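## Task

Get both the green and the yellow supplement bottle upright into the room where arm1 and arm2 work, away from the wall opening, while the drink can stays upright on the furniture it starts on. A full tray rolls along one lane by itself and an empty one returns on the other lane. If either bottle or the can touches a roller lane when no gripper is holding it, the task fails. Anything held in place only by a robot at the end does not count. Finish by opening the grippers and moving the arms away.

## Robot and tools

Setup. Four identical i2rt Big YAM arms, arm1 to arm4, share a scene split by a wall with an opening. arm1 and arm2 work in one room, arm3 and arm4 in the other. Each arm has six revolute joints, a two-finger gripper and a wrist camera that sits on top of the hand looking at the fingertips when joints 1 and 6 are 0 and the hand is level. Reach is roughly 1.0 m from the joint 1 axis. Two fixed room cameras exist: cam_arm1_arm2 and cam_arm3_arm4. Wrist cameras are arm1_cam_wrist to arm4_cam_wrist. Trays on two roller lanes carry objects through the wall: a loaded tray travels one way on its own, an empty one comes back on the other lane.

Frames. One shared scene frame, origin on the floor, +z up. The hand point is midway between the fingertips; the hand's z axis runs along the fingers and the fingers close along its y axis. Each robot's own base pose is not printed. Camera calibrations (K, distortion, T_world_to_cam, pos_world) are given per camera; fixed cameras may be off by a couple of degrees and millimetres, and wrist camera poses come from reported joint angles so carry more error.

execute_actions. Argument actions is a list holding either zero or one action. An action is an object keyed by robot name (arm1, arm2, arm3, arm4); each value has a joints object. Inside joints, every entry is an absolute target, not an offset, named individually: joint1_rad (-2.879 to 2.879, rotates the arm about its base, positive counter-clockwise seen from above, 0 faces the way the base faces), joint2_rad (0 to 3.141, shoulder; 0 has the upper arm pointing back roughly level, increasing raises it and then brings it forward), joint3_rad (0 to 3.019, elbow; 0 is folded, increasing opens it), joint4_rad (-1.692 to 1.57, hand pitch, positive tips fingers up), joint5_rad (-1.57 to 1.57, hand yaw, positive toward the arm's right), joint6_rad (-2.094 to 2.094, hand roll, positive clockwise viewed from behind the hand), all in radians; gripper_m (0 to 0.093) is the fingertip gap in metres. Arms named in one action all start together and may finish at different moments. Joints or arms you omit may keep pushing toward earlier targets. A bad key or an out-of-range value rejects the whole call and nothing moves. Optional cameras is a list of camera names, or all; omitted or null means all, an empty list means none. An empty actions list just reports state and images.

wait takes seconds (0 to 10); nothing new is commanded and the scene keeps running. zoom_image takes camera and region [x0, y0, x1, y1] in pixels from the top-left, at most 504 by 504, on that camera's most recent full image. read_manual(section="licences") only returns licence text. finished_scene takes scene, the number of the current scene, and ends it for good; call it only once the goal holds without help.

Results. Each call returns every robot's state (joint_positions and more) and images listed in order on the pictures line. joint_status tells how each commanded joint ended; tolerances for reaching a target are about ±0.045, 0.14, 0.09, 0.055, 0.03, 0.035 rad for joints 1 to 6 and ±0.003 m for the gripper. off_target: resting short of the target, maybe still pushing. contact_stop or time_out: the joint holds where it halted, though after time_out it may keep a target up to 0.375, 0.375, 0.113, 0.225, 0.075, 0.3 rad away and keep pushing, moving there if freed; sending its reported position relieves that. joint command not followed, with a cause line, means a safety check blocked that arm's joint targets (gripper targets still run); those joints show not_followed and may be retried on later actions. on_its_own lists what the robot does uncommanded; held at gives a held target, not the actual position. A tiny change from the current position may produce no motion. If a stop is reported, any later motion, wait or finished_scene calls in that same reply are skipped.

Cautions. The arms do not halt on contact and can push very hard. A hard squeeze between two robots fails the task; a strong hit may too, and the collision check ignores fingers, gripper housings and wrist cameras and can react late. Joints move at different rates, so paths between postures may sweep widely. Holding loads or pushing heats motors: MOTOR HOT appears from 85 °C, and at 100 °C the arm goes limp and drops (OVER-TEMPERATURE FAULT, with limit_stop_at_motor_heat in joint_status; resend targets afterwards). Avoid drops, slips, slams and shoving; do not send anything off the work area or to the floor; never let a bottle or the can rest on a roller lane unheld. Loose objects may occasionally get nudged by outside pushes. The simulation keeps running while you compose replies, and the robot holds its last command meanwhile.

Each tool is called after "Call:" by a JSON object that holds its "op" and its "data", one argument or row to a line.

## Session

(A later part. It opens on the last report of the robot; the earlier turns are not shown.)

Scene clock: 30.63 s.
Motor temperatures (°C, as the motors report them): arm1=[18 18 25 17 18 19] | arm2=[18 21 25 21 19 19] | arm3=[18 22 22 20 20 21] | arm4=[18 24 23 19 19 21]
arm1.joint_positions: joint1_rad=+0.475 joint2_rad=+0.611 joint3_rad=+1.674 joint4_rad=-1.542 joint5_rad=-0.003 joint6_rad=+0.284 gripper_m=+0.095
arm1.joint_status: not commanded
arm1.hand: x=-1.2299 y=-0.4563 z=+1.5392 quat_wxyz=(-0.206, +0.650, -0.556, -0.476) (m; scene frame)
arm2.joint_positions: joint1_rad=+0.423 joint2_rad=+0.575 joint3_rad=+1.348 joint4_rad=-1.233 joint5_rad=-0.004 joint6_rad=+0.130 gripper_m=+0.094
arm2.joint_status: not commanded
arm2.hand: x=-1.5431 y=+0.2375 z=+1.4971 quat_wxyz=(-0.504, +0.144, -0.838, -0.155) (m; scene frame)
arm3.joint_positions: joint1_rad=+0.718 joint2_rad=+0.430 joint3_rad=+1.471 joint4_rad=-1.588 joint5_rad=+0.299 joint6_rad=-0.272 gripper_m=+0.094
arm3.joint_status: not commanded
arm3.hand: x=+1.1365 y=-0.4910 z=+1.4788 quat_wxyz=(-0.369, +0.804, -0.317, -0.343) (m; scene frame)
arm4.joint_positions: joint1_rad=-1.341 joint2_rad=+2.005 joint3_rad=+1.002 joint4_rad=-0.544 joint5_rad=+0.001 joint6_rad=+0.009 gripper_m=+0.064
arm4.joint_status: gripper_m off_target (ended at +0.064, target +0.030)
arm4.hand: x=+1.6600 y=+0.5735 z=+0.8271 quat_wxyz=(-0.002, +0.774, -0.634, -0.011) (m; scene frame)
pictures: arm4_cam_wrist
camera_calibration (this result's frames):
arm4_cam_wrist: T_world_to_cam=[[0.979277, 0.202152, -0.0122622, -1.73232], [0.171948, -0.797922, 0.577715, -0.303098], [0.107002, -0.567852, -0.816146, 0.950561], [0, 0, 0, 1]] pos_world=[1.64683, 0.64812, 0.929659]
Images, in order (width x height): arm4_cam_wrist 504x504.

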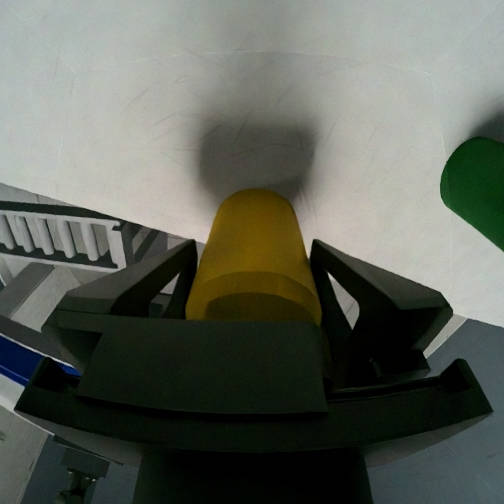

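Got it. Also pre-position arm2.

Call:
{"op": "execute_actions", "data": {
  "actions": [
    {"arm4":{"joints":{"joint2_rad":1.5,"joint4_rad":-1.06}},"arm2":{"joints":{"joint1_rad":-0.25,"joint2_rad":1.69,"joint3_rad":1.3,"joint4_rad":-1.15,"joint5_rad":0,"joint6_rad":0,"gripper_m":0.085}}}
  ],
  "cameras": []
}}

Call:
{"op": "execute_actions", "data": {
  "actions": [
    {"arm4":{"joints":{"joint1_rad":0.195,"joint2_rad":1.8,"joint3_rad":1.48,"joint4_rad":-1.25}}}
  ],
  "cameras": []
}}

Call:
{"op": "execute_actions", "data": {
  "actions": [
    {"arm4":{"joints":{"joint2_rad":2.33,"joint3_rad":1.98,"joint4_rad":-1.22}}}
  ],
  "cameras": []
}}

Call:
{"op": "execute_actions", "data": {
  "actions": [
    {"arm4":{"joints":{"joint2_rad":2.5,"joint3_rad":1.96,"joint4_rad":-1.0}}}
  ],
  "cameras": ["arm4_cam_wrist","cam_arm3_arm4"]
}}

Scene clock: 33.00 s.
Motor temperatures (°C, as the motors report them): arm1=[18 18 25 17 18 19] | arm2=[18 21 25 21 19 19] | arm3=[18 22 22 20 20 21] | arm4=[18 24 23 19 19 21]
arm1.joint_positions: joint1_rad=+0.475 joint2_rad=+0.611 joint3_rad=+1.674 joint4_rad=-1.542 joint5_rad=-0.003 joint6_rad=+0.284 gripper_m=+0.095
arm1.joint_status: not commanded
arm1.hand: x=-1.2299 y=-0.4563 z=+1.5392 quat_wxyz=(-0.206, +0.650, -0.556, -0.476) (m; scene frame)
arm2.joint_positions: joint1_rad=-0.257 joint2_rad=+1.695 joint3_rad=+1.290 joint4_rad=-1.159 joint5_rad=-0.003 joint6_rad=+0.010 gripper_m=+0.085
arm2.joint_status: all done
arm2.hand: x=-1.2745 y=+0.0261 z=+1.0488 quat_wxyz=(-0.004, -0.112, -0.994, +0.001) (m; scene frame)
arm3.joint_positions: joint1_rad=+0.718 joint2_rad=+0.430 joint3_rad=+1.471 joint4_rad=-1.588 joint5_rad=+0.299 joint6_rad=-0.272 gripper_m=+0.094
arm3.joint_status: not commanded
arm3.hand: x=+1.1365 y=-0.4910 z=+1.4788 quat_wxyz=(-0.369, +0.804, -0.317, -0.343) (m; scene frame)
arm4.joint_positions: joint1_rad=-1.341 joint2_rad=+1.496 joint3_rad=+0.999 joint4_rad=-1.052 joint5_rad=+0.001 joint6_rad=+0.009 gripper_m=+0.064
arm4.joint_status: all done
arm4.hand: x=+1.6728 y=+0.5246 z=+1.0348 quat_wxyz=(-0.001, +0.774, -0.634, -0.010) (m; scene frame)
pictures: none
No camera images: the call's "cameras" was empty. Leave "cameras" out to get every camera's image.

Scene clock: 34.87 s.
Motor temperatures (°C, as the motors report them): arm1=[18 18 25 17 18 19] | arm2=[18 21 25 21 19 19] | arm3=[18 22 22 20 20 21] | arm4=[18 24 23 19 19 21]
arm1.joint_positions: joint1_rad=+0.475 joint2_rad=+0.611 joint3_rad=+1.674 joint4_rad=-1.542 joint5_rad=-0.003 joint6_rad=+0.284 gripper_m=+0.095
arm1.joint_status: not commanded
arm1.hand: x=-1.2299 y=-0.4563 z=+1.5392 quat_wxyz=(-0.206, +0.650, -0.556, -0.476) (m; scene frame)
arm2.joint_positions: joint1_rad=-0.257 joint2_rad=+1.695 joint3_rad=+1.290 joint4_rad=-1.159 joint5_rad=-0.003 joint6_rad=+0.010 gripper_m=+0.085
arm2.joint_status: not commanded
arm2.hand: x=-1.2745 y=+0.0261 z=+1.0488 quat_wxyz=(-0.004, -0.112, -0.994, +0.001) (m; scene frame)
arm3.joint_positions: joint1_rad=+0.718 joint2_rad=+0.430 joint3_rad=+1.471 joint4_rad=-1.588 joint5_rad=+0.299 joint6_rad=-0.272 gripper_m=+0.094
arm3.joint_status: not commanded
arm3.hand: x=+1.1365 y=-0.4910 z=+1.4788 quat_wxyz=(-0.369, +0.804, -0.317, -0.343) (m; scene frame)
arm4.joint_positions: joint1_rad=+0.199 joint2_rad=+1.822 joint3_rad=+1.463 joint4_rad=-1.242 joint5_rad=-0.002 joint6_rad=+0.009 gripper_m=+0.064
arm4.joint_status: all done
arm4.hand: x=+1.2316 y=+0.0373 z=+1.0580 quat_wxyz=(+0.002, +0.996, +0.084, +0.009) (m; scene frame)
pictures: none
No camera images: the call's "cameras" was empty. Leave "cameras" out to get every camera's image.

Scene clock: 36.40 s.
Motor temperatures (°C, as the motors report them): arm1=[18 18 25 17 18 19] | arm2=[18 21 25 21 19 19] | arm3=[18 22 22 20 20 21] | arm4=[18 24 24 19 19 21]
arm1.joint_positions: joint1_rad=+0.475 joint2_rad=+0.611 joint3_rad=+1.674 joint4_rad=-1.542 joint5_rad=-0.003 joint6_rad=+0.284 gripper_m=+0.095
arm1.joint_status: not commanded
arm1.hand: x=-1.2299 y=-0.4563 z=+1.5392 quat_wxyz=(-0.206, +0.650, -0.556, -0.476) (m; scene frame)
arm2.joint_positions: joint1_rad=-0.257 joint2_rad=+1.695 joint3_rad=+1.290 joint4_rad=-1.159 joint5_rad=-0.003 joint6_rad=+0.010 gripper_m=+0.085
arm2.joint_status: not commanded
arm2.hand: x=-1.2745 y=+0.0261 z=+1.0488 quat_wxyz=(-0.004, -0.112, -0.994, +0.001) (m; scene frame)
arm3.joint_positions: joint1_rad=+0.718 joint2_rad=+0.430 joint3_rad=+1.471 joint4_rad=-1.588 joint5_rad=+0.299 joint6_rad=-0.272 gripper_m=+0.094
arm3.joint_status: not commanded
arm3.hand: x=+1.1365 y=-0.4910 z=+1.4788 quat_wxyz=(-0.369, +0.804, -0.317, -0.343) (m; scene frame)
arm4.joint_positions: joint1_rad=+0.199 joint2_rad=+2.356 joint3_rad=+1.929 joint4_rad=-1.218 joint5_rad=-0.002 joint6_rad=+0.009 gripper_m=+0.064
arm4.joint_status: all done
arm4.hand: x=+1.0970 y=+0.0126 z=+0.9058 quat_wxyz=(+0.000, +0.996, +0.084, +0.032) (m; scene frame)
pictures: none
No camera images: the call's "cameras" was empty. Leave "cameras" out to get every camera's image.

Scene clock: 37.63 s.
Motor temperatures (°C, as the motors report them): arm1=[18 18 25 17 18 19] | arm2=[18 21 25 21 19 19] | arm3=[18 22 22 20 20 21] | arm4=[18 24 24 19 19 21]
arm1.joint_positions: joint1_rad=+0.475 joint2_rad=+0.611 joint3_rad=+1.674 joint4_rad=-1.542 joint5_rad=-0.003 joint6_rad=+0.284 gripper_m=+0.095
arm1.joint_status: not commanded
arm1.hand: x=-1.2299 y=-0.4563 z=+1.5392 quat_wxyz=(-0.206, +0.650, -0.556, -0.476) (m; scene frame)
arm2.joint_positions: joint1_rad=-0.257 joint2_rad=+1.695 joint3_rad=+1.290 joint4_rad=-1.159 joint5_rad=-0.003 joint6_rad=+0.010 gripper_m=+0.085
arm2.joint_status: not commanded
arm2.hand: x=-1.2745 y=+0.0261 z=+1.0488 quat_wxyz=(-0.004, -0.112, -0.994, +0.001) (m; scene frame)
arm3.joint_positions: joint1_rad=+0.718 joint2_rad=+0.430 joint3_rad=+1.471 joint4_rad=-1.588 joint5_rad=+0.299 joint6_rad=-0.272 gripper_m=+0.094
arm3.joint_status: not commanded
arm3.hand: x=+1.1365 y=-0.4910 z=+1.4788 quat_wxyz=(-0.369, +0.804, -0.317, -0.343) (m; scene frame)
arm4.joint_positions: joint1_rad=+0.199 joint2_rad=+2.527 joint3_rad=+1.931 joint4_rad=-1.007 joint5_rad=-0.002 joint6_rad=+0.009 gripper_m=+0.064
arm4.joint_status: all done
arm4.hand: x=+1.0843 y=+0.0098 z=+0.7923 quat_wxyz=(+0.002, +0.996, +0.084, +0.010) (m; scene frame)
pictures: arm4_cam_wrist, cam_arm3_arm4
camera_calibration (this result's frames):
arm4_cam_wrist: T_world_to_cam=[[-0.172284, 0.985018, -0.00766594, 0.182345], [0.779952, 0.141162, 0.609711, -1.32759], [0.601659, 0.0990643, -0.792586, 0.10212], [0, 0, 0, 1]] pos_world=[1.00543, -0.00232365, 0.891786]
Images, in order (width x height): arm4_cam_wrist 504x504, cam_arm3_arm4 672x504.

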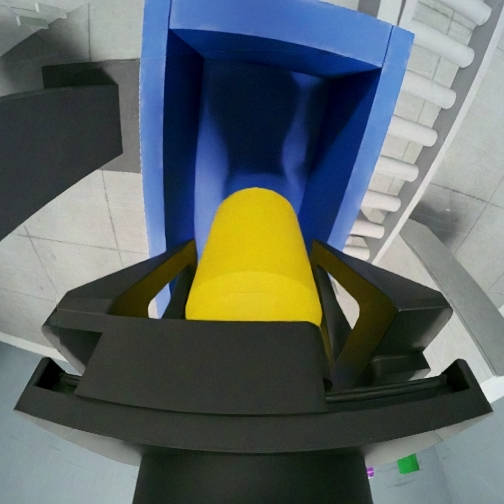

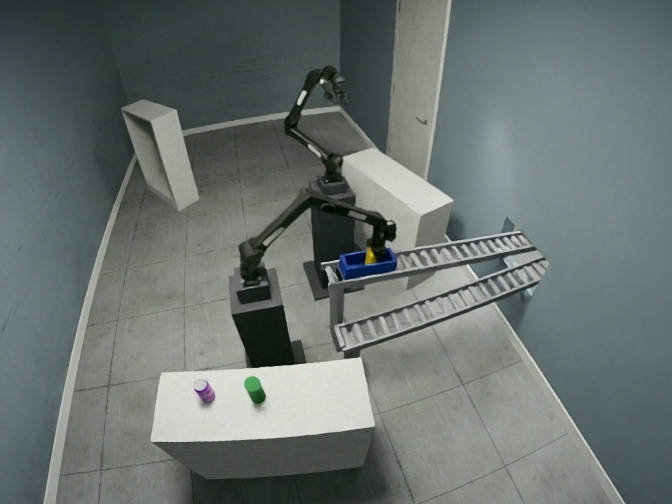

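Call:
{"op": "execute_actions", "data": {
  "actions": [
    {"arm4":{"joints":{"gripper_m":0.085}}}
  ],
  "cameras": []
}}

Call:
{"op": "execute_actions", "data": {
  "actions": [
    {"arm4":{"joints":{"joint2_rad":2.15,"joint4_rad":-1.36}}}
  ],
  "cameras": []
}}

Call:
{"op": "execute_actions", "data": {
  "actions": [
    {"arm4":{"joints":{"joint1_rad":-0.12,"joint2_rad":2.3,"joint3_rad":1.72,"joint4_rad":-0.98,"joint6_rad":-0.15,"gripper_m":0.04}}}
  ],
  "cameras": []
}}

Call:
{"op": "wait", "data": {
  "seconds": 10
}}

Call:
{"op": "wait", "data": {
  "seconds": 4
}}

Call:
{"op": "execute_actions", "data": {
  "actions": [
    {"arm2":{"joints":{"joint2_rad":2.38,"joint3_rad":1.14,"joint4_rad":-0.33}}}
  ],
  "cameras": ["arm2_cam_wrist"]
}}

Scene clock: 38.93 s.
Motor temperatures (°C, as the motors report them): arm1=[18 18 25 17 18 19] | arm2=[18 21 25 21 19 19] | arm3=[18 22 22 20 20 21] | arm4=[18 24 24 19 19 21]
arm1.joint_positions: joint1_rad=+0.475 joint2_rad=+0.611 joint3_rad=+1.674 joint4_rad=-1.542 joint5_rad=-0.003 joint6_rad=+0.284 gripper_m=+0.095
arm1.joint_status: not commanded
arm1.hand: x=-1.2299 y=-0.4563 z=+1.5392 quat_wxyz=(-0.206, +0.650, -0.556, -0.476) (m; scene frame)
arm2.joint_positions: joint1_rad=-0.257 joint2_rad=+1.695 joint3_rad=+1.290 joint4_rad=-1.159 joint5_rad=-0.003 joint6_rad=+0.010 gripper_m=+0.085
arm2.joint_status: not commanded
arm2.hand: x=-1.2745 y=+0.0261 z=+1.0488 quat_wxyz=(-0.004, -0.112, -0.994, +0.001) (m; scene frame)
arm3.joint_positions: joint1_rad=+0.718 joint2_rad=+0.430 joint3_rad=+1.471 joint4_rad=-1.588 joint5_rad=+0.299 joint6_rad=-0.272 gripper_m=+0.094
arm3.joint_status: not commanded
arm3.hand: x=+1.1365 y=-0.4910 z=+1.4788 quat_wxyz=(-0.369, +0.804, -0.317, -0.343) (m; scene frame)
arm4.joint_positions: joint1_rad=+0.199 joint2_rad=+2.514 joint3_rad=+1.931 joint4_rad=-1.006 joint5_rad=+0.000 joint6_rad=+0.008 gripper_m=+0.085
arm4.joint_status: all done
arm4.hand: x=+1.0803 y=+0.0095 z=+0.8011 quat_wxyz=(+0.002, +0.996, +0.084, +0.003) (m; scene frame)
pictures: none
No camera images: the call's "cameras" was empty. Leave "cameras" out to get every camera's image.

Scene clock: 40.63 s.
Motor temperatures (°C, as the motors report them): arm1=[18 18 25 17 18 19] | arm2=[18 21 25 21 19 19] | arm3=[18 22 22 20 20 21] | arm4=[18 24 24 19 19 21]
arm1.joint_positions: joint1_rad=+0.475 joint2_rad=+0.611 joint3_rad=+1.674 joint4_rad=-1.542 joint5_rad=-0.003 joint6_rad=+0.284 gripper_m=+0.095
arm1.joint_status: not commanded
arm1.hand: x=-1.2299 y=-0.4563 z=+1.5392 quat_wxyz=(-0.206, +0.650, -0.556, -0.476) (m; scene frame)
arm2.joint_positions: joint1_rad=-0.257 joint2_rad=+1.695 joint3_rad=+1.290 joint4_rad=-1.159 joint5_rad=-0.003 joint6_rad=+0.010 gripper_m=+0.085
arm2.joint_status: not commanded
arm2.hand: x=-1.2745 y=+0.0261 z=+1.0488 quat_wxyz=(-0.004, -0.112, -0.994, +0.001) (m; scene frame)
arm3.joint_positions: joint1_rad=+0.718 joint2_rad=+0.430 joint3_rad=+1.471 joint4_rad=-1.588 joint5_rad=+0.299 joint6_rad=-0.272 gripper_m=+0.094
arm3.joint_status: not commanded
arm3.hand: x=+1.1365 y=-0.4910 z=+1.4788 quat_wxyz=(-0.369, +0.804, -0.317, -0.343) (m; scene frame)
arm4.joint_positions: joint1_rad=+0.199 joint2_rad=+2.150 joint3_rad=+1.952 joint4_rad=-1.353 joint5_rad=+0.000 joint6_rad=+0.008 gripper_m=+0.085
arm4.joint_status: all done
arm4.hand: x=+1.1003 y=+0.0142 z=+1.0484 quat_wxyz=(+0.004, +0.996, +0.084, -0.015) (m; scene frame)
pictures: none
No camera images: the call's "cameras" was empty. Leave "cameras" out to get every camera's image.

Scene clock: 42.10 s.
Motor temperatures (°C, as the motors report them): arm1=[18 18 25 17 18 19] | arm2=[18 22 25 21 19 19] | arm3=[18 22 22 20 20 21] | arm4=[18 24 24 19 19 21]
arm1.joint_positions: joint1_rad=+0.475 joint2_rad=+0.611 joint3_rad=+1.674 joint4_rad=-1.542 joint5_rad=-0.003 joint6_rad=+0.284 gripper_m=+0.095
arm1.joint_status: not commanded
arm1.hand: x=-1.2299 y=-0.4563 z=+1.5392 quat_wxyz=(-0.206, +0.650, -0.556, -0.476) (m; scene frame)
arm2.joint_positions: joint1_rad=-0.257 joint2_rad=+1.695 joint3_rad=+1.290 joint4_rad=-1.159 joint5_rad=-0.003 joint6_rad=+0.010 gripper_m=+0.085
arm2.joint_status: not commanded
arm2.hand: x=-1.2745 y=+0.0261 z=+1.0488 quat_wxyz=(-0.004, -0.112, -0.994, +0.001) (m; scene frame)
arm3.joint_positions: joint1_rad=+0.718 joint2_rad=+0.430 joint3_rad=+1.471 joint4_rad=-1.588 joint5_rad=+0.299 joint6_rad=-0.272 gripper_m=+0.094
arm3.joint_status: not commanded
arm3.hand: x=+1.1365 y=-0.4910 z=+1.4788 quat_wxyz=(-0.369, +0.804, -0.317, -0.343) (m; scene frame)
arm4.joint_positions: joint1_rad=-0.114 joint2_rad=+2.303 joint3_rad=+1.702 joint4_rad=-0.987 joint5_rad=+0.002 joint6_rad=-0.138 gripper_m=+0.040
arm4.joint_status: all done
arm4.hand: x=+1.1231 y=+0.2167 z=+0.8621 quat_wxyz=(+0.004, +1.000, +0.001, +0.004) (m; scene frame)
pictures: none
No camera images: the call's "cameras" was empty. Leave "cameras" out to get every camera's image.

Scene clock: 52.10 s.
Motor temperatures (°C, as the motors report them): arm1=[18 18 26 17 18 19] | arm2=[18 22 25 21 19 19] | arm3=[18 22 22 20 20 21] | arm4=[18 25 24 19 19 21]
arm1.joint_positions: joint1_rad=+0.475 joint2_rad=+0.611 joint3_rad=+1.674 joint4_rad=-1.542 joint5_rad=-0.003 joint6_rad=+0.284 gripper_m=+0.095
arm1.joint_status: not commanded
arm1.hand: x=-1.2299 y=-0.4563 z=+1.5392 quat_wxyz=(-0.206, +0.650, -0.556, -0.476) (m; scene frame)
arm2.joint_positions: joint1_rad=-0.257 joint2_rad=+1.695 joint3_rad=+1.290 joint4_rad=-1.159 joint5_rad=-0.003 joint6_rad=+0.010 gripper_m=+0.085
arm2.joint_status: not commanded
arm2.hand: x=-1.2745 y=+0.0261 z=+1.0488 quat_wxyz=(-0.004, -0.112, -0.994, +0.001) (m; scene frame)
arm3.joint_positions: joint1_rad=+0.718 joint2_rad=+0.430 joint3_rad=+1.471 joint4_rad=-1.588 joint5_rad=+0.299 joint6_rad=-0.272 gripper_m=+0.094
arm3.joint_status: not commanded
arm3.hand: x=+1.1365 y=-0.4910 z=+1.4788 quat_wxyz=(-0.369, +0.804, -0.317, -0.343) (m; scene frame)
arm4.joint_positions: joint1_rad=-0.114 joint2_rad=+2.303 joint3_rad=+1.702 joint4_rad=-0.987 joint5_rad=+0.002 joint6_rad=-0.138 gripper_m=+0.040
arm4.joint_status: all done
arm4.hand: x=+1.1231 y=+0.2167 z=+0.8621 quat_wxyz=(+0.004, +1.000, +0.001, +0.004) (m; scene frame)
wait: 10.00 s; at rest by 0.27 s
pictures: arm1_cam_wrist, arm2_cam_wrist, arm3_cam_wrist, arm4_cam_wrist, cam_arm1_arm2, cam_arm3_arm4
camera_calibration (this result's frames):
arm1_cam_wrist: T_world_to_cam=[[0.913698, 0.309563, -0.263301, 1.67339], [0.184157, -0.892943, -0.410778, 0.455559], [-0.362274, 0.326838, -0.872889, 1.1705], [0, 0, 0, 1]] pos_world=[-1.18883, -0.493796, 1.64946]
arm2_cam_wrist: T_world_to_cam=[[-0.232247, -0.97265, -0.00365222, -0.265594], [-0.788238, 0.186011, 0.586584, -1.62617], [-0.569861, 0.139111, -0.80988, 0.244721], [0, 0, 0, 1]] pos_world=[-1.20404, 0.0101127, 1.15111]
arm3_cam_wrist: T_world_to_cam=[[0.757003, 0.532053, 0.379297, -1.1618], [0.647753, -0.687293, -0.328701, -0.585403], [0.0858018, 0.494518, -0.864922, 1.54708], [0, 0, 0, 1]] pos_world=[1.12594, -0.549267, 1.58635]
arm4_cam_wrist: T_world_to_cam=[[-0.00652994, 0.999943, -0.00847065, -0.20295], [0.800294, 0.0103048, 0.59952, -1.41539], [0.599573, -0.00286418, -0.800315, 0.144676], [0, 0, 0, 1]] pos_world=[1.04466, 0.217938, 0.962623]
Images, in order (width x height): arm1_cam_wrist 504x504, arm2_cam_wrist 504x504, arm3_cam_wrist 504x504, arm4_cam_wrist 504x504, cam_arm1_arm2 672x504, cam_arm3_arm4 672x504.

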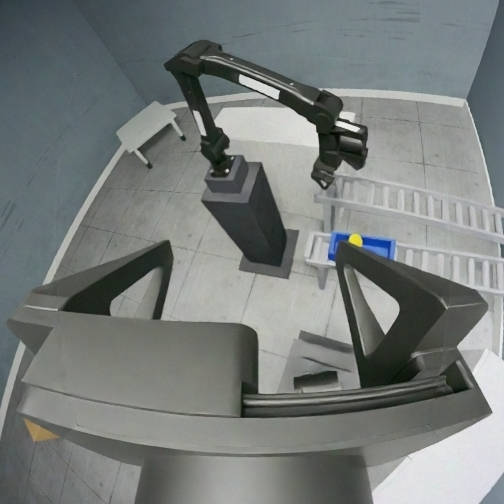

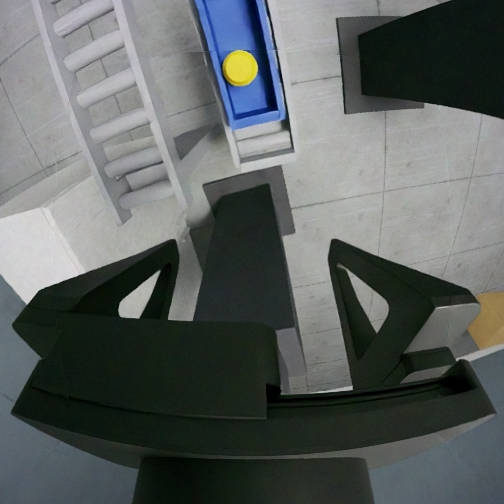

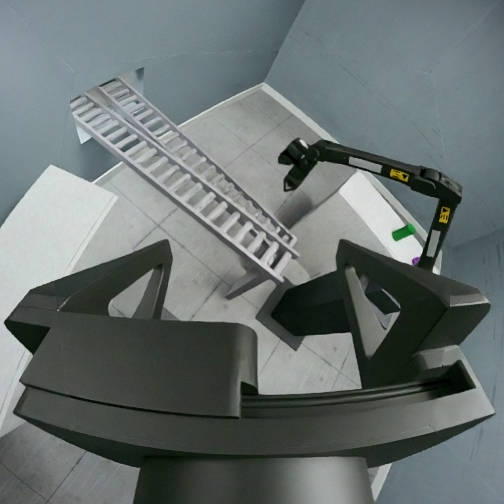

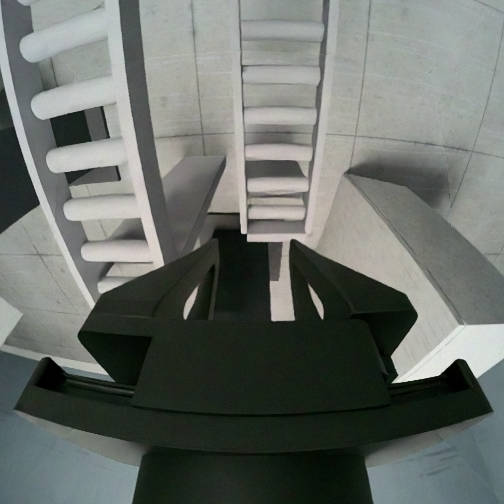

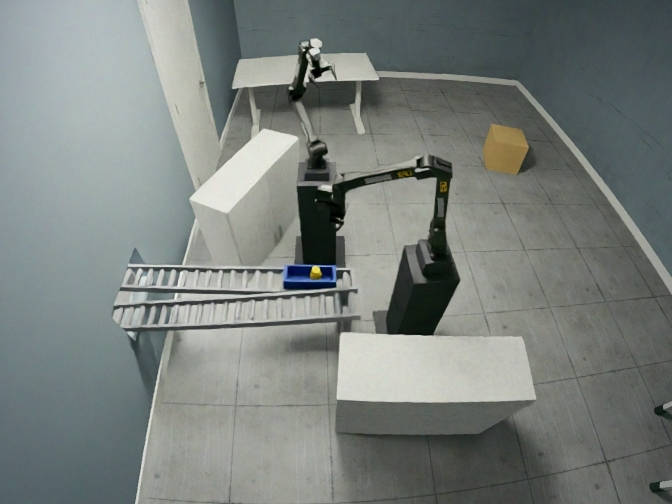

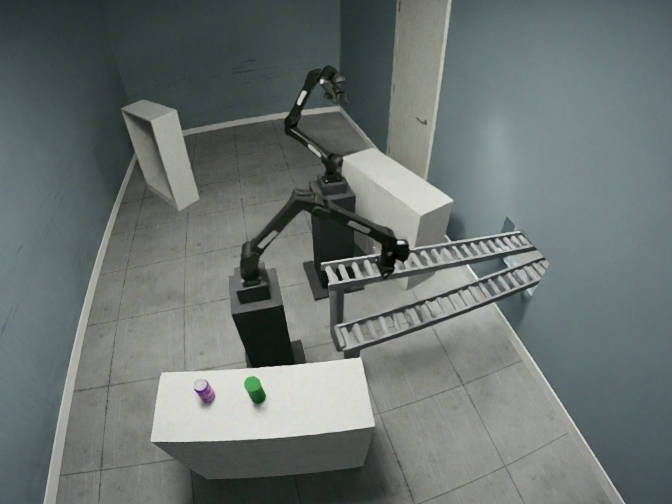

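Scene clock: 56.10 s.
Motor temperatures (°C, as the motors report them): arm1=[18 18 26 17 18 19] | arm2=[18 22 25 21 19 19] | arm3=[18 22 22 20 20 21] | arm4=[18 25 24 19 19 21]
arm1.joint_positions: joint1_rad=+0.475 joint2_rad=+0.611 joint3_rad=+1.674 joint4_rad=-1.542 joint5_rad=-0.003 joint6_rad=+0.284 gripper_m=+0.095
arm1.joint_status: not commanded
arm1.hand: x=-1.2299 y=-0.4563 z=+1.5392 quat_wxyz=(-0.206, +0.650, -0.556, -0.476) (m; scene frame)
arm2.joint_positions: joint1_rad=-0.257 joint2_rad=+1.695 joint3_rad=+1.290 joint4_rad=-1.159 joint5_rad=-0.003 joint6_rad=+0.010 gripper_m=+0.085
arm2.joint_status: not commanded
arm2.hand: x=-1.2745 y=+0.0261 z=+1.0488 quat_wxyz=(-0.004, -0.112, -0.994, +0.001) (m; scene frame)
arm3.joint_positions: joint1_rad=+0.718 joint2_rad=+0.430 joint3_rad=+1.471 joint4_rad=-1.588 joint5_rad=+0.299 joint6_rad=-0.272 gripper_m=+0.094
arm3.joint_status: not commanded
arm3.hand: x=+1.1365 y=-0.4910 z=+1.4788 quat_wxyz=(-0.369, +0.804, -0.317, -0.343) (m; scene frame)
arm4.joint_positions: joint1_rad=-0.114 joint2_rad=+2.303 joint3_rad=+1.702 joint4_rad=-0.987 joint5_rad=+0.002 joint6_rad=-0.138 gripper_m=+0.040
arm4.joint_status: all done
arm4.hand: x=+1.1231 y=+0.2167 z=+0.8621 quat_wxyz=(+0.004, +1.000, +0.001, +0.004) (m; scene frame)
wait: 4.00 s; at rest by 0.27 s
pictures: arm1_cam_wrist, arm2_cam_wrist, arm3_cam_wrist, arm4_cam_wrist, cam_arm1_arm2, cam_arm3_arm4
camera_calibration (this result's frames):
arm1_cam_wrist: T_world_to_cam=[[0.913698, 0.309563, -0.263301, 1.67339], [0.184157, -0.892943, -0.410778, 0.455559], [-0.362274, 0.326838, -0.872889, 1.1705], [0, 0, 0, 1]] pos_world=[-1.18883, -0.493796, 1.64946]
arm2_cam_wrist: T_world_to_cam=[[-0.232247, -0.97265, -0.00365222, -0.265594], [-0.788238, 0.186011, 0.586584, -1.62617], [-0.569861, 0.139111, -0.80988, 0.244721], [0, 0, 0, 1]] pos_world=[-1.20404, 0.0101127, 1.15111]
arm3_cam_wrist: T_world_to_cam=[[0.757003, 0.532053, 0.379297, -1.1618], [0.647753, -0.687293, -0.328701, -0.585403], [0.0858018, 0.494518, -0.864922, 1.54708], [0, 0, 0, 1]] pos_world=[1.12594, -0.549267, 1.58635]
arm4_cam_wrist: T_world_to_cam=[[-0.00652994, 0.999943, -0.00847065, -0.20295], [0.800294, 0.0103048, 0.59952, -1.41539], [0.599573, -0.00286418, -0.800315, 0.144676], [0, 0, 0, 1]] pos_world=[1.04466, 0.217938, 0.962623]
Images, in order (width x height): arm1_cam_wrist 504x504, arm2_cam_wrist 504x504, arm3_cam_wrist 504x504, arm4_cam_wrist 504x504, cam_arm1_arm2 672x504, cam_arm3_arm4 672x504.

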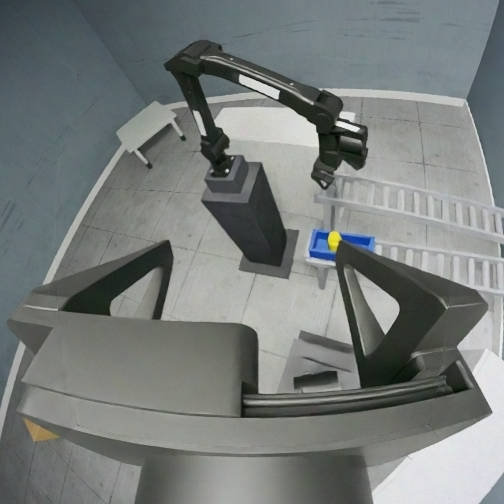

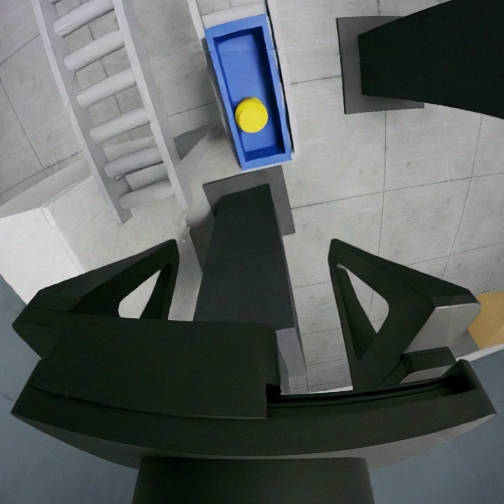

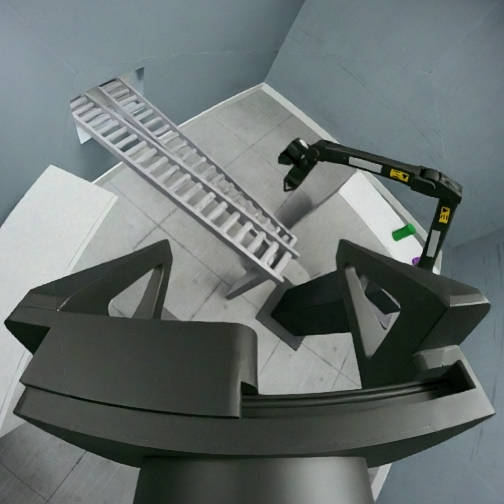

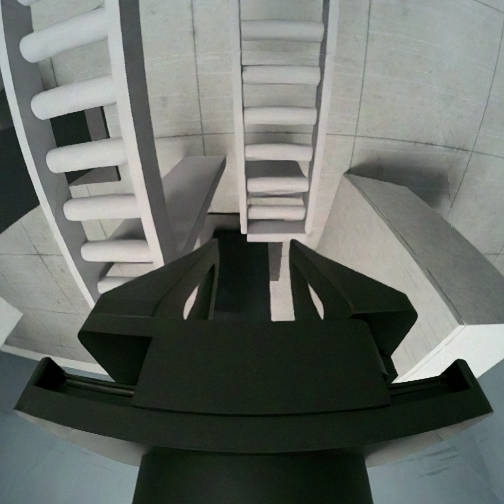

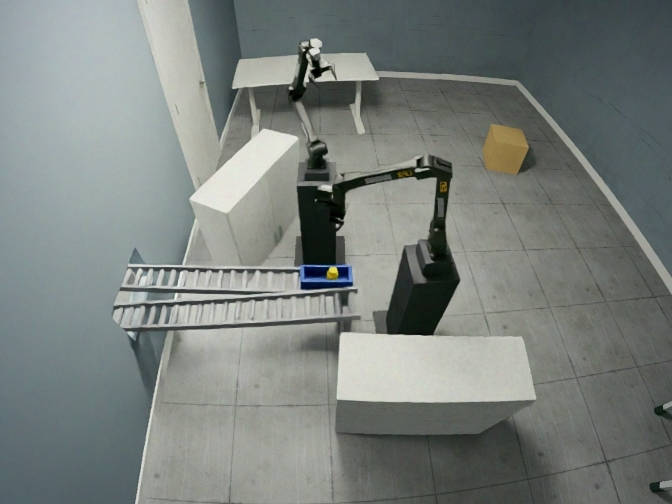

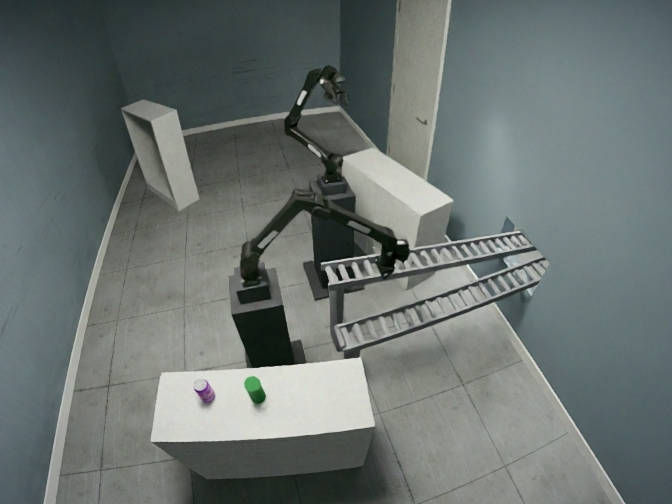

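Scene clock: 57.60 s.
Motor temperatures (°C, as the motors report them): arm1=[18 18 26 17 18 19] | arm2=[18 22 25 21 19 19] | arm3=[18 22 22 20 20 21] | arm4=[18 25 24 19 19 21]
arm1.joint_positions: joint1_rad=+0.475 joint2_rad=+0.611 joint3_rad=+1.674 joint4_rad=-1.542 joint5_rad=-0.003 joint6_rad=+0.284 gripper_m=+0.095
arm1.joint_status: not commanded
arm1.hand: x=-1.2299 y=-0.4563 z=+1.5392 quat_wxyz=(-0.206, +0.650, -0.556, -0.476) (m; scene frame)
arm2.joint_positions: joint1_rad=-0.257 joint2_rad=+2.391 joint3_rad=+1.133 joint4_rad=-0.345 joint5_rad=-0.003 joint6_rad=+0.010 gripper_m=+0.085
arm2.joint_status: all done
arm2.hand: x=-1.3073 y=+0.0321 z=+0.6771 quat_wxyz=(+0.015, -0.112, -0.994, -0.001) (m; scene frame)
arm3.joint_positions: joint1_rad=+0.718 joint2_rad=+0.430 joint3_rad=+1.471 joint4_rad=-1.588 joint5_rad=+0.299 joint6_rad=-0.272 gripper_m=+0.094
arm3.joint_status: not commanded
arm3.hand: x=+1.1365 y=-0.4910 z=+1.4788 quat_wxyz=(-0.369, +0.804, -0.317, -0.343) (m; scene frame)
arm4.joint_positions: joint1_rad=-0.114 joint2_rad=+2.303 joint3_rad=+1.702 joint4_rad=-0.987 joint5_rad=+0.002 joint6_rad=-0.138 gripper_m=+0.040
arm4.joint_status: not commanded
arm4.hand: x=+1.1231 y=+0.2167 z=+0.8621 quat_wxyz=(+0.004, +1.000, +0.001, +0.004) (m; scene frame)
pictures: arm2_cam_wrist
camera_calibration (this result's frames):
arm2_cam_wrist: T_world_to_cam=[[-0.23248, -0.972597, -0.00289759, -0.269506], [-0.765555, 0.181152, 0.61734, -1.42607], [-0.599898, 0.145738, -0.786691, -0.130987], [0, 0, 0, 1]] pos_world=[-1.23297, 0.0153056, 0.776545]
Images, in order (width x height): arm2_cam_wrist 504x504.

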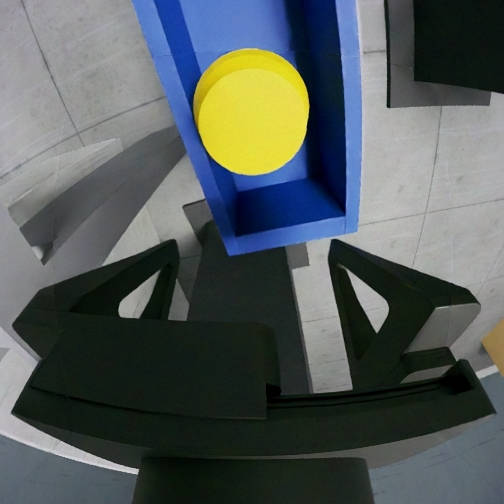

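Call:
{"op": "execute_actions", "data": {
  "actions": [
    {"arm2":{"joints":{"joint2_rad":2.38,"joint3_rad":1.33,"joint4_rad":-0.52}}}
  ],
  "cameras": []
}}

Call:
{"op": "execute_actions", "data": {
  "actions": [
    {"arm2":{"joints":{"joint2_rad":2.59,"joint3_rad":1.44,"joint4_rad":-0.42}}}
  ],
  "cameras": ["arm2_cam_wrist"]
}}

Call:
{"op": "execute_actions", "data": {
  "actions": [
    {"arm2":{"joints":{"gripper_m":0.03}}}
  ],
  "cameras": ["arm2_cam_wrist"]
}}

Scene clock: 59.43 s.
Motor temperatures (°C, as the motors report them): arm1=[18 18 26 17 18 19] | arm2=[18 22 25 21 19 19] | arm3=[18 22 22 20 20 21] | arm4=[18 25 24 19 19 21]
arm1.joint_positions: joint1_rad=+0.475 joint2_rad=+0.611 joint3_rad=+1.674 joint4_rad=-1.542 joint5_rad=-0.003 joint6_rad=+0.284 gripper_m=+0.095
arm1.joint_status: not commanded
arm1.hand: x=-1.2299 y=-0.4563 z=+1.5392 quat_wxyz=(-0.206, +0.650, -0.556, -0.476) (m; scene frame)
arm2.joint_positions: joint1_rad=-0.257 joint2_rad=+2.389 joint3_rad=+1.320 joint4_rad=-0.507 joint5_rad=-0.003 joint6_rad=+0.010 gripper_m=+0.085
arm2.joint_status: all done
arm2.hand: x=-1.2368 y=+0.0168 z=+0.7062 quat_wxyz=(+0.002, -0.112, -0.994, +0.000) (m; scene frame)
arm3.joint_positions: joint1_rad=+0.718 joint2_rad=+0.430 joint3_rad=+1.471 joint4_rad=-1.588 joint5_rad=+0.299 joint6_rad=-0.272 gripper_m=+0.094
arm3.joint_status: not commanded
arm3.hand: x=+1.1365 y=-0.4910 z=+1.4788 quat_wxyz=(-0.369, +0.804, -0.317, -0.343) (m; scene frame)
arm4.joint_positions: joint1_rad=-0.114 joint2_rad=+2.303 joint3_rad=+1.702 joint4_rad=-0.987 joint5_rad=+0.002 joint6_rad=-0.138 gripper_m=+0.040
arm4.joint_status: not commanded
arm4.hand: x=+1.1231 y=+0.2167 z=+0.8621 quat_wxyz=(+0.004, +1.000, +0.001, +0.004) (m; scene frame)
pictures: none
No camera images: the call's "cameras" was empty. Leave "cameras" out to get every camera's image.

Scene clock: 60.40 s.
Motor temperatures (°C, as the motors report them): arm1=[18 18 26 17 18 19] | arm2=[18 22 25 21 19 19] | arm3=[18 22 22 20 20 21] | arm4=[18 25 24 19 19 21]
arm1.joint_positions: joint1_rad=+0.475 joint2_rad=+0.611 joint3_rad=+1.674 joint4_rad=-1.542 joint5_rad=-0.003 joint6_rad=+0.284 gripper_m=+0.095
arm1.joint_status: not commanded
arm1.hand: x=-1.2299 y=-0.4563 z=+1.5392 quat_wxyz=(-0.206, +0.650, -0.556, -0.476) (m; scene frame)
arm2.joint_positions: joint1_rad=-0.257 joint2_rad=+2.584 joint3_rad=+1.434 joint4_rad=-0.427 joint5_rad=-0.005 joint6_rad=+0.009 gripper_m=+0.085
arm2.joint_status: all done
arm2.hand: x=-1.2300 y=+0.0155 z=+0.6262 quat_wxyz=(+0.002, -0.112, -0.994, -0.001) (m; scene frame)
arm3.joint_positions: joint1_rad=+0.718 joint2_rad=+0.430 joint3_rad=+1.471 joint4_rad=-1.588 joint5_rad=+0.299 joint6_rad=-0.272 gripper_m=+0.094
arm3.joint_status: not commanded
arm3.hand: x=+1.1365 y=-0.4910 z=+1.4788 quat_wxyz=(-0.369, +0.804, -0.317, -0.343) (m; scene frame)
arm4.joint_positions: joint1_rad=-0.114 joint2_rad=+2.303 joint3_rad=+1.702 joint4_rad=-0.987 joint5_rad=+0.002 joint6_rad=-0.138 gripper_m=+0.040
arm4.joint_status: not commanded
arm4.hand: x=+1.1231 y=+0.2167 z=+0.8621 quat_wxyz=(+0.004, +1.000, +0.001, +0.004) (m; scene frame)
pictures: arm2_cam_wrist
camera_calibration (this result's frames):
arm2_cam_wrist: T_world_to_cam=[[-0.231962, -0.972708, -0.00569648, -0.265459], [-0.781315, 0.182825, 0.59676, -1.33902], [-0.579432, 0.142876, -0.8024, -0.087188], [0, 0, 0, 1]] pos_world=[-1.15829, -0.000950412, 0.727602]
Images, in order (width x height): arm2_cam_wrist 504x504.

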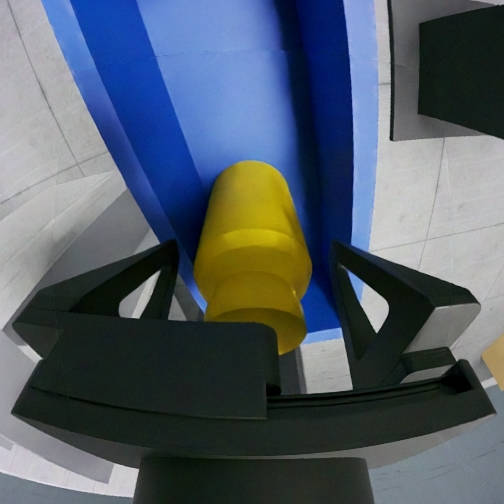

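Scene clock: 61.00 s.
Motor temperatures (°C, as the motors report them): arm1=[18 18 26 17 18 19] | arm2=[18 22 25 21 19 19] | arm3=[18 22 22 20 20 21] | arm4=[18 25 24 19 19 21]
arm1.joint_positions: joint1_rad=+0.475 joint2_rad=+0.611 joint3_rad=+1.674 joint4_rad=-1.542 joint5_rad=-0.003 joint6_rad=+0.284 gripper_m=+0.095
arm1.joint_status: not commanded
arm1.hand: x=-1.2299 y=-0.4563 z=+1.5392 quat_wxyz=(-0.206, +0.650, -0.556, -0.476) (m; scene frame)
arm2.joint_positions: joint1_rad=-0.257 joint2_rad=+2.584 joint3_rad=+1.434 joint4_rad=-0.427 joint5_rad=-0.003 joint6_rad=+0.009 gripper_m=+0.062
arm2.joint_status: gripper_m off_target (ended at +0.062, target +0.030)
arm2.hand: x=-1.2300 y=+0.0152 z=+0.6262 quat_wxyz=(+0.002, -0.112, -0.994, +0.000) (m; scene frame)
arm3.joint_positions: joint1_rad=+0.718 joint2_rad=+0.430 joint3_rad=+1.471 joint4_rad=-1.588 joint5_rad=+0.299 joint6_rad=-0.272 gripper_m=+0.094
arm3.joint_status: not commanded
arm3.hand: x=+1.1365 y=-0.4910 z=+1.4788 quat_wxyz=(-0.369, +0.804, -0.317, -0.343) (m; scene frame)
arm4.joint_positions: joint1_rad=-0.114 joint2_rad=+2.303 joint3_rad=+1.702 joint4_rad=-0.987 joint5_rad=+0.002 joint6_rad=-0.138 gripper_m=+0.040
arm4.joint_status: not commanded
arm4.hand: x=+1.1231 y=+0.2167 z=+0.8621 quat_wxyz=(+0.004, +1.000, +0.001, +0.004) (m; scene frame)
pictures: arm2_cam_wrist
camera_calibration (this result's frames):
arm2_cam_wrist: T_world_to_cam=[[-0.231587, -0.972805, -0.00417231, -0.266213], [-0.781192, 0.183412, 0.596741, -1.33886], [-0.579747, 0.141457, -0.802423, -0.0875359], [0, 0, 0, 1]] pos_world=[-1.15831, -0.00102785, 0.727602]
Images, in order (width x height): arm2_cam_wrist 504x504.

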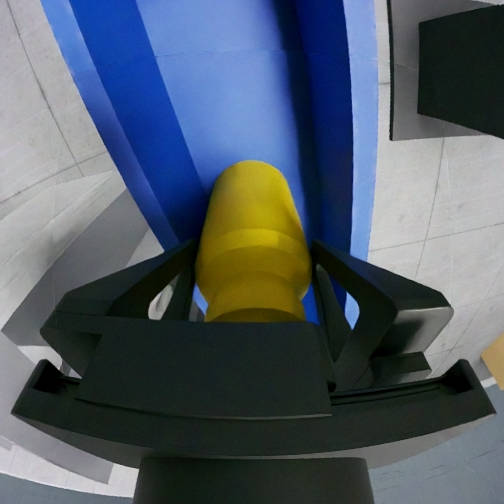

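Call:
{"op": "execute_actions", "data": {
  "actions": [
    {"arm2":{"joints":{"joint2_rad":1.75,"joint3_rad":1.4,"joint4_rad":-1.2}}}
  ],
  "cameras": []
}}

Call:
{"op": "execute_actions", "data": {
  "actions": [
    {"arm2":{"joints":{"joint1_rad":1.8}}}
  ],
  "cameras": []
}}

Call:
{"op": "execute_actions", "data": {
  "actions": [
    {"arm2":{"joints":{"joint2_rad":2.1,"joint4_rad":-0.85}}}
  ],
  "cameras": ["cam_arm1_arm2"]
}}

Call:
{"op": "zoom_image", "data": {
  "camera": "cam_arm1_arm2",
  "region": [380,260,580,410]
}}

Scene clock: 63.07 s.
Motor temperatures (°C, as the motors report them): arm1=[18 18 26 17 18 19] | arm2=[18 23 25 21 19 19] | arm3=[18 22 22 20 20 21] | arm4=[18 25 24 19 19 21]
arm1.joint_positions: joint1_rad=+0.475 joint2_rad=+0.611 joint3_rad=+1.674 joint4_rad=-1.542 joint5_rad=-0.003 joint6_rad=+0.284 gripper_m=+0.095
arm1.joint_status: not commanded
arm1.hand: x=-1.2299 y=-0.4563 z=+1.5392 quat_wxyz=(-0.206, +0.650, -0.556, -0.476) (m; scene frame)
arm2.joint_positions: joint1_rad=-0.257 joint2_rad=+1.754 joint3_rad=+1.386 joint4_rad=-1.186 joint5_rad=+0.001 joint6_rad=+0.009 gripper_m=+0.063
arm2.joint_status: all done
arm2.hand: x=-1.2460 y=+0.0193 z=+1.0551 quat_wxyz=(-0.010, -0.112, -0.994, +0.003) (m; scene frame)
arm3.joint_positions: joint1_rad=+0.718 joint2_rad=+0.430 joint3_rad=+1.471 joint4_rad=-1.588 joint5_rad=+0.299 joint6_rad=-0.272 gripper_m=+0.094
arm3.joint_status: not commanded
arm3.hand: x=+1.1365 y=-0.4910 z=+1.4788 quat_wxyz=(-0.369, +0.804, -0.317, -0.343) (m; scene frame)
arm4.joint_positions: joint1_rad=-0.114 joint2_rad=+2.303 joint3_rad=+1.702 joint4_rad=-0.987 joint5_rad=+0.002 joint6_rad=-0.138 gripper_m=+0.040
arm4.joint_status: not commanded
arm4.hand: x=+1.1231 y=+0.2167 z=+0.8621 quat_wxyz=(+0.004, +1.000, +0.001, +0.004) (m; scene frame)
pictures: none
No camera images: the call's "cameras" was empty. Leave "cameras" out to get every camera's image.

Scene clock: 65.27 s.
Motor temperatures (°C, as the motors report them): arm1=[18 18 26 17 18 19] | arm2=[18 23 25 21 19 19] | arm3=[18 22 22 20 20 21] | arm4=[18 25 24 19 19 21]
arm1.joint_positions: joint1_rad=+0.475 joint2_rad=+0.611 joint3_rad=+1.674 joint4_rad=-1.542 joint5_rad=-0.003 joint6_rad=+0.284 gripper_m=+0.095
arm1.joint_status: not commanded
arm1.hand: x=-1.2299 y=-0.4563 z=+1.5392 quat_wxyz=(-0.206, +0.650, -0.556, -0.476) (m; scene frame)
arm2.joint_positions: joint1_rad=+1.807 joint2_rad=+1.758 joint3_rad=+1.386 joint4_rad=-1.186 joint5_rad=-0.001 joint6_rad=+0.008 gripper_m=+0.063
arm2.joint_status: all done
arm2.hand: x=-1.8947 y=+0.6284 z=+1.0497 quat_wxyz=(-0.002, +0.796, -0.605, -0.004) (m; scene frame)
arm3.joint_positions: joint1_rad=+0.718 joint2_rad=+0.430 joint3_rad=+1.471 joint4_rad=-1.588 joint5_rad=+0.299 joint6_rad=-0.272 gripper_m=+0.094
arm3.joint_status: not commanded
arm3.hand: x=+1.1365 y=-0.4910 z=+1.4788 quat_wxyz=(-0.369, +0.804, -0.317, -0.343) (m; scene frame)
arm4.joint_positions: joint1_rad=-0.114 joint2_rad=+2.303 joint3_rad=+1.702 joint4_rad=-0.987 joint5_rad=+0.002 joint6_rad=-0.138 gripper_m=+0.040
arm4.joint_status: not commanded
arm4.hand: x=+1.1231 y=+0.2167 z=+0.8621 quat_wxyz=(+0.004, +1.000, +0.001, +0.004) (m; scene frame)
pictures: none
No camera images: the call's "cameras" was empty. Leave "cameras" out to get every camera's image.

Scene clock: 66.37 s.
Motor temperatures (°C, as the motors report them): arm1=[18 18 26 17 18 19] | arm2=[18 23 25 21 19 19] | arm3=[18 22 22 20 20 21] | arm4=[18 25 24 19 19 21]
arm1.joint_positions: joint1_rad=+0.475 joint2_rad=+0.611 joint3_rad=+1.674 joint4_rad=-1.542 joint5_rad=-0.003 joint6_rad=+0.284 gripper_m=+0.095
arm1.joint_status: not commanded
arm1.hand: x=-1.2299 y=-0.4563 z=+1.5392 quat_wxyz=(-0.206, +0.650, -0.556, -0.476) (m; scene frame)
arm2.joint_positions: joint1_rad=+1.807 joint2_rad=+2.127 joint3_rad=+1.386 joint4_rad=-0.864 joint5_rad=-0.001 joint6_rad=+0.008 gripper_m=+0.063
arm2.joint_status: all done
arm2.hand: x=-1.9039 y=+0.6612 z=+0.8571 quat_wxyz=(+0.012, +0.796, -0.605, +0.015) (m; scene frame)
arm3.joint_positions: joint1_rad=+0.718 joint2_rad=+0.430 joint3_rad=+1.471 joint4_rad=-1.588 joint5_rad=+0.299 joint6_rad=-0.272 gripper_m=+0.094
arm3.joint_status: not commanded
arm3.hand: x=+1.1365 y=-0.4910 z=+1.4788 quat_wxyz=(-0.369, +0.804, -0.317, -0.343) (m; scene frame)
arm4.joint_positions: joint1_rad=-0.114 joint2_rad=+2.303 joint3_rad=+1.702 joint4_rad=-0.987 joint5_rad=+0.002 joint6_rad=-0.138 gripper_m=+0.040
arm4.joint_status: not commanded
arm4.hand: x=+1.1231 y=+0.2167 z=+0.8621 quat_wxyz=(+0.004, +1.000, +0.001, +0.004) (m; scene frame)
pictures: cam_arm1_arm2
Images, in order (width x height): cam_arm1_arm2 672x504.

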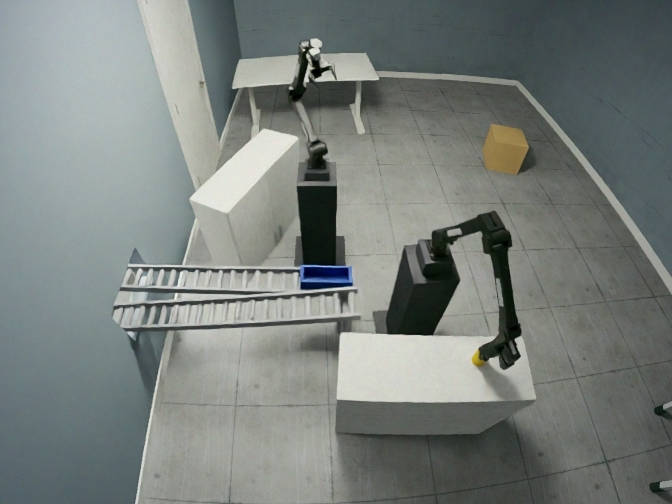

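Region (380, 260, 580, 410) of cam_arm1_arm2's 672x504 image, scaled by 2.520, with more detail than that image has; it fills the top 378 rows of this view, and the rest is white.

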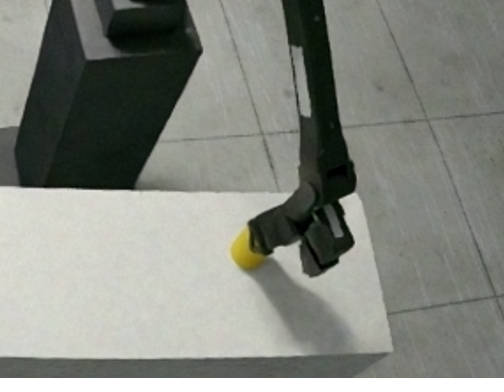

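Call:
{"op": "execute_actions", "data": {
  "actions": [
    {"arm2":{"joints":{"gripper_m":0.09}}}
  ],
  "cameras": []
}}

Call:
{"op": "execute_actions", "data": {
  "actions": [
    {"arm2":{"joints":{"joint2_rad":1.75,"joint4_rad":-1.2}}}
  ],
  "cameras": []
}}

Call:
{"op": "execute_actions", "data": {
  "actions": [
    {"arm2":{"joints":{"joint1_rad":-0.146,"joint6_rad":-0.13,"gripper_m":0.04}}}
  ],
  "cameras": []
}}

Call:
{"op": "execute_actions", "data": {
  "actions": [
    {"arm2":{"joints":{"joint2_rad":2.5,"joint3_rad":1.62,"joint4_rad":-0.69}}}
  ],
  "cameras": ["arm2_cam_wrist","cam_arm1_arm2"]
}}

Scene clock: 67.60 s.
Motor temperatures (°C, as the motors report them): arm1=[18 18 26 17 18 19] | arm2=[18 23 25 21 19 19] | arm3=[18 22 22 20 20 21] | arm4=[18 25 24 19 19 21]
arm1.joint_positions: joint1_rad=+0.475 joint2_rad=+0.611 joint3_rad=+1.674 joint4_rad=-1.542 joint5_rad=-0.003 joint6_rad=+0.284 gripper_m=+0.095
arm1.joint_status: not commanded
arm1.hand: x=-1.2299 y=-0.4563 z=+1.5392 quat_wxyz=(-0.206, +0.650, -0.556, -0.476) (m; scene frame)
arm2.joint_positions: joint1_rad=+1.807 joint2_rad=+2.126 joint3_rad=+1.386 joint4_rad=-0.864 joint5_rad=-0.001 joint6_rad=+0.008 gripper_m=+0.090
arm2.joint_status: all done
arm2.hand: x=-1.9039 y=+0.6613 z=+0.8573 quat_wxyz=(+0.011, +0.796, -0.605, +0.015) (m; scene frame)
arm3.joint_positions: joint1_rad=+0.718 joint2_rad=+0.430 joint3_rad=+1.471 joint4_rad=-1.588 joint5_rad=+0.299 joint6_rad=-0.272 gripper_m=+0.094
arm3.joint_status: not commanded
arm3.hand: x=+1.1365 y=-0.4910 z=+1.4788 quat_wxyz=(-0.369, +0.804, -0.317, -0.343) (m; scene frame)
arm4.joint_positions: joint1_rad=-0.114 joint2_rad=+2.303 joint3_rad=+1.702 joint4_rad=-0.987 joint5_rad=+0.002 joint6_rad=-0.138 gripper_m=+0.040
arm4.joint_status: not commanded
arm4.hand: x=+1.1231 y=+0.2167 z=+0.8621 quat_wxyz=(+0.004, +1.000, +0.001, +0.004) (m; scene frame)
pictures: none
No camera images: the call's "cameras" was empty. Leave "cameras" out to get every camera's image.

Scene clock: 68.93 s.
Motor temperatures (°C, as the motors report them): arm1=[18 18 26 17 18 19] | arm2=[18 23 25 21 19 19] | arm3=[18 22 22 20 20 21] | arm4=[18 25 24 19 19 21]
arm1.joint_positions: joint1_rad=+0.475 joint2_rad=+0.611 joint3_rad=+1.674 joint4_rad=-1.542 joint5_rad=-0.003 joint6_rad=+0.284 gripper_m=+0.095
arm1.joint_status: not commanded
arm1.hand: x=-1.2299 y=-0.4563 z=+1.5392 quat_wxyz=(-0.206, +0.650, -0.556, -0.476) (m; scene frame)
arm2.joint_positions: joint1_rad=+1.807 joint2_rad=+1.744 joint3_rad=+1.386 joint4_rad=-1.187 joint5_rad=-0.001 joint6_rad=+0.008 gripper_m=+0.090
arm2.joint_status: all done
arm2.hand: x=-1.8947 y=+0.6285 z=+1.0566 quat_wxyz=(-0.007, +0.796, -0.605, -0.009) (m; scene frame)
arm3.joint_positions: joint1_rad=+0.718 joint2_rad=+0.430 joint3_rad=+1.471 joint4_rad=-1.588 joint5_rad=+0.299 joint6_rad=-0.272 gripper_m=+0.094
arm3.joint_status: not commanded
arm3.hand: x=+1.1365 y=-0.4910 z=+1.4788 quat_wxyz=(-0.369, +0.804, -0.317, -0.343) (m; scene frame)
arm4.joint_positions: joint1_rad=-0.114 joint2_rad=+2.303 joint3_rad=+1.702 joint4_rad=-0.987 joint5_rad=+0.002 joint6_rad=-0.138 gripper_m=+0.040
arm4.joint_status: not commanded
arm4.hand: x=+1.1231 y=+0.2167 z=+0.8621 quat_wxyz=(+0.004, +1.000, +0.001, +0.004) (m; scene frame)
pictures: none
No camera images: the call's "cameras" was empty. Leave "cameras" out to get every camera's image.

Scene clock: 71.03 s.
Motor temperatures (°C, as the motors report them): arm1=[18 18 26 17 18 19] | arm2=[18 23 25 21 19 19] | arm3=[18 22 23 20 20 21] | arm4=[18 25 24 19 19 21]
arm1.joint_positions: joint1_rad=+0.475 joint2_rad=+0.611 joint3_rad=+1.674 joint4_rad=-1.542 joint5_rad=-0.003 joint6_rad=+0.284 gripper_m=+0.095
arm1.joint_status: not commanded
arm1.hand: x=-1.2299 y=-0.4563 z=+1.5392 quat_wxyz=(-0.206, +0.650, -0.556, -0.476) (m; scene frame)
arm2.joint_positions: joint1_rad=-0.154 joint2_rad=+1.747 joint3_rad=+1.386 joint4_rad=-1.187 joint5_rad=-0.001 joint6_rad=-0.121 gripper_m=+0.040
arm2.joint_status: all done
arm2.hand: x=-1.2373 y=+0.0726 z=+1.0580 quat_wxyz=(-0.012, +0.005, -1.000, +0.002) (m; scene frame)
arm3.joint_positions: joint1_rad=+0.718 joint2_rad=+0.430 joint3_rad=+1.471 joint4_rad=-1.588 joint5_rad=+0.299 joint6_rad=-0.272 gripper_m=+0.094
arm3.joint_status: not commanded
arm3.hand: x=+1.1365 y=-0.4910 z=+1.4788 quat_wxyz=(-0.369, +0.804, -0.317, -0.343) (m; scene frame)
arm4.joint_positions: joint1_rad=-0.114 joint2_rad=+2.303 joint3_rad=+1.702 joint4_rad=-0.987 joint5_rad=+0.002 joint6_rad=-0.138 gripper_m=+0.040
arm4.joint_status: not commanded
arm4.hand: x=+1.1231 y=+0.2167 z=+0.8621 quat_wxyz=(+0.004, +1.000, +0.001, +0.004) (m; scene frame)
pictures: none
No camera images: the call's "cameras" was empty. Leave "cameras" out to get every camera's image.

Scene clock: 72.67 s.
Motor temperatures (°C, as the motors report them): arm1=[18 18 26 17 18 19] | arm2=[18 23 25 21 19 19] | arm3=[18 22 23 20 20 21] | arm4=[18 25 24 19 19 21]
arm1.joint_positions: joint1_rad=+0.475 joint2_rad=+0.611 joint3_rad=+1.674 joint4_rad=-1.542 joint5_rad=-0.003 joint6_rad=+0.284 gripper_m=+0.095
arm1.joint_status: not commanded
arm1.hand: x=-1.2299 y=-0.4563 z=+1.5392 quat_wxyz=(-0.206, +0.650, -0.556, -0.476) (m; scene frame)
arm2.joint_positions: joint1_rad=-0.154 joint2_rad=+2.521 joint3_rad=+1.597 joint4_rad=-0.703 joint5_rad=-0.001 joint6_rad=-0.121 gripper_m=+0.040
arm2.joint_status: all done
arm2.hand: x=-1.1693 y=+0.0639 z=+0.6927 quat_wxyz=(+0.027, +0.005, -1.000, -0.002) (m; scene frame)
arm3.joint_positions: joint1_rad=+0.718 joint2_rad=+0.430 joint3_rad=+1.471 joint4_rad=-1.588 joint5_rad=+0.299 joint6_rad=-0.272 gripper_m=+0.094
arm3.joint_status: not commanded
arm3.hand: x=+1.1365 y=-0.4910 z=+1.4788 quat_wxyz=(-0.369, +0.804, -0.317, -0.343) (m; scene frame)
arm4.joint_positions: joint1_rad=-0.114 joint2_rad=+2.303 joint3_rad=+1.702 joint4_rad=-0.987 joint5_rad=+0.002 joint6_rad=-0.138 gripper_m=+0.040
arm4.joint_status: not commanded
arm4.hand: x=+1.1231 y=+0.2167 z=+0.8621 quat_wxyz=(+0.004, +1.000, +0.001, +0.004) (m; scene frame)
pictures: arm2_cam_wrist, cam_arm1_arm2
camera_calibration (this result's frames):
arm2_cam_wrist: T_world_to_cam=[[-0.00102209, -0.99997, -0.00764689, 0.0691943], [-0.771733, -0.00407426, 0.635934, -1.34412], [-0.635946, 0.00655133, -0.771705, -0.0841601], [0, 0, 0, 1]] pos_world=[-1.09075, 0.0642673, 0.790351]
Images, in order (width x height): arm2_cam_wrist 504x504, cam_arm1_arm2 672x504.

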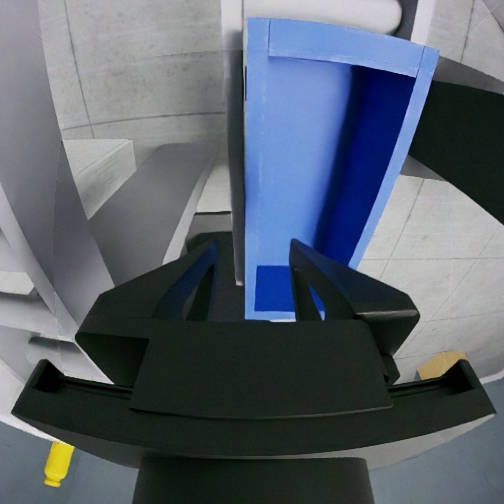

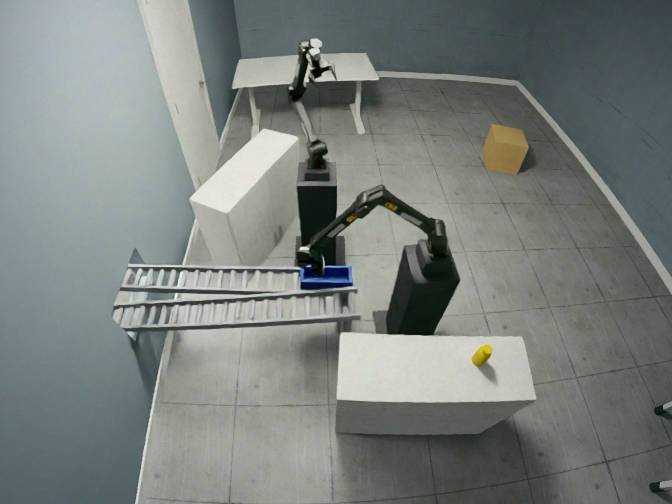

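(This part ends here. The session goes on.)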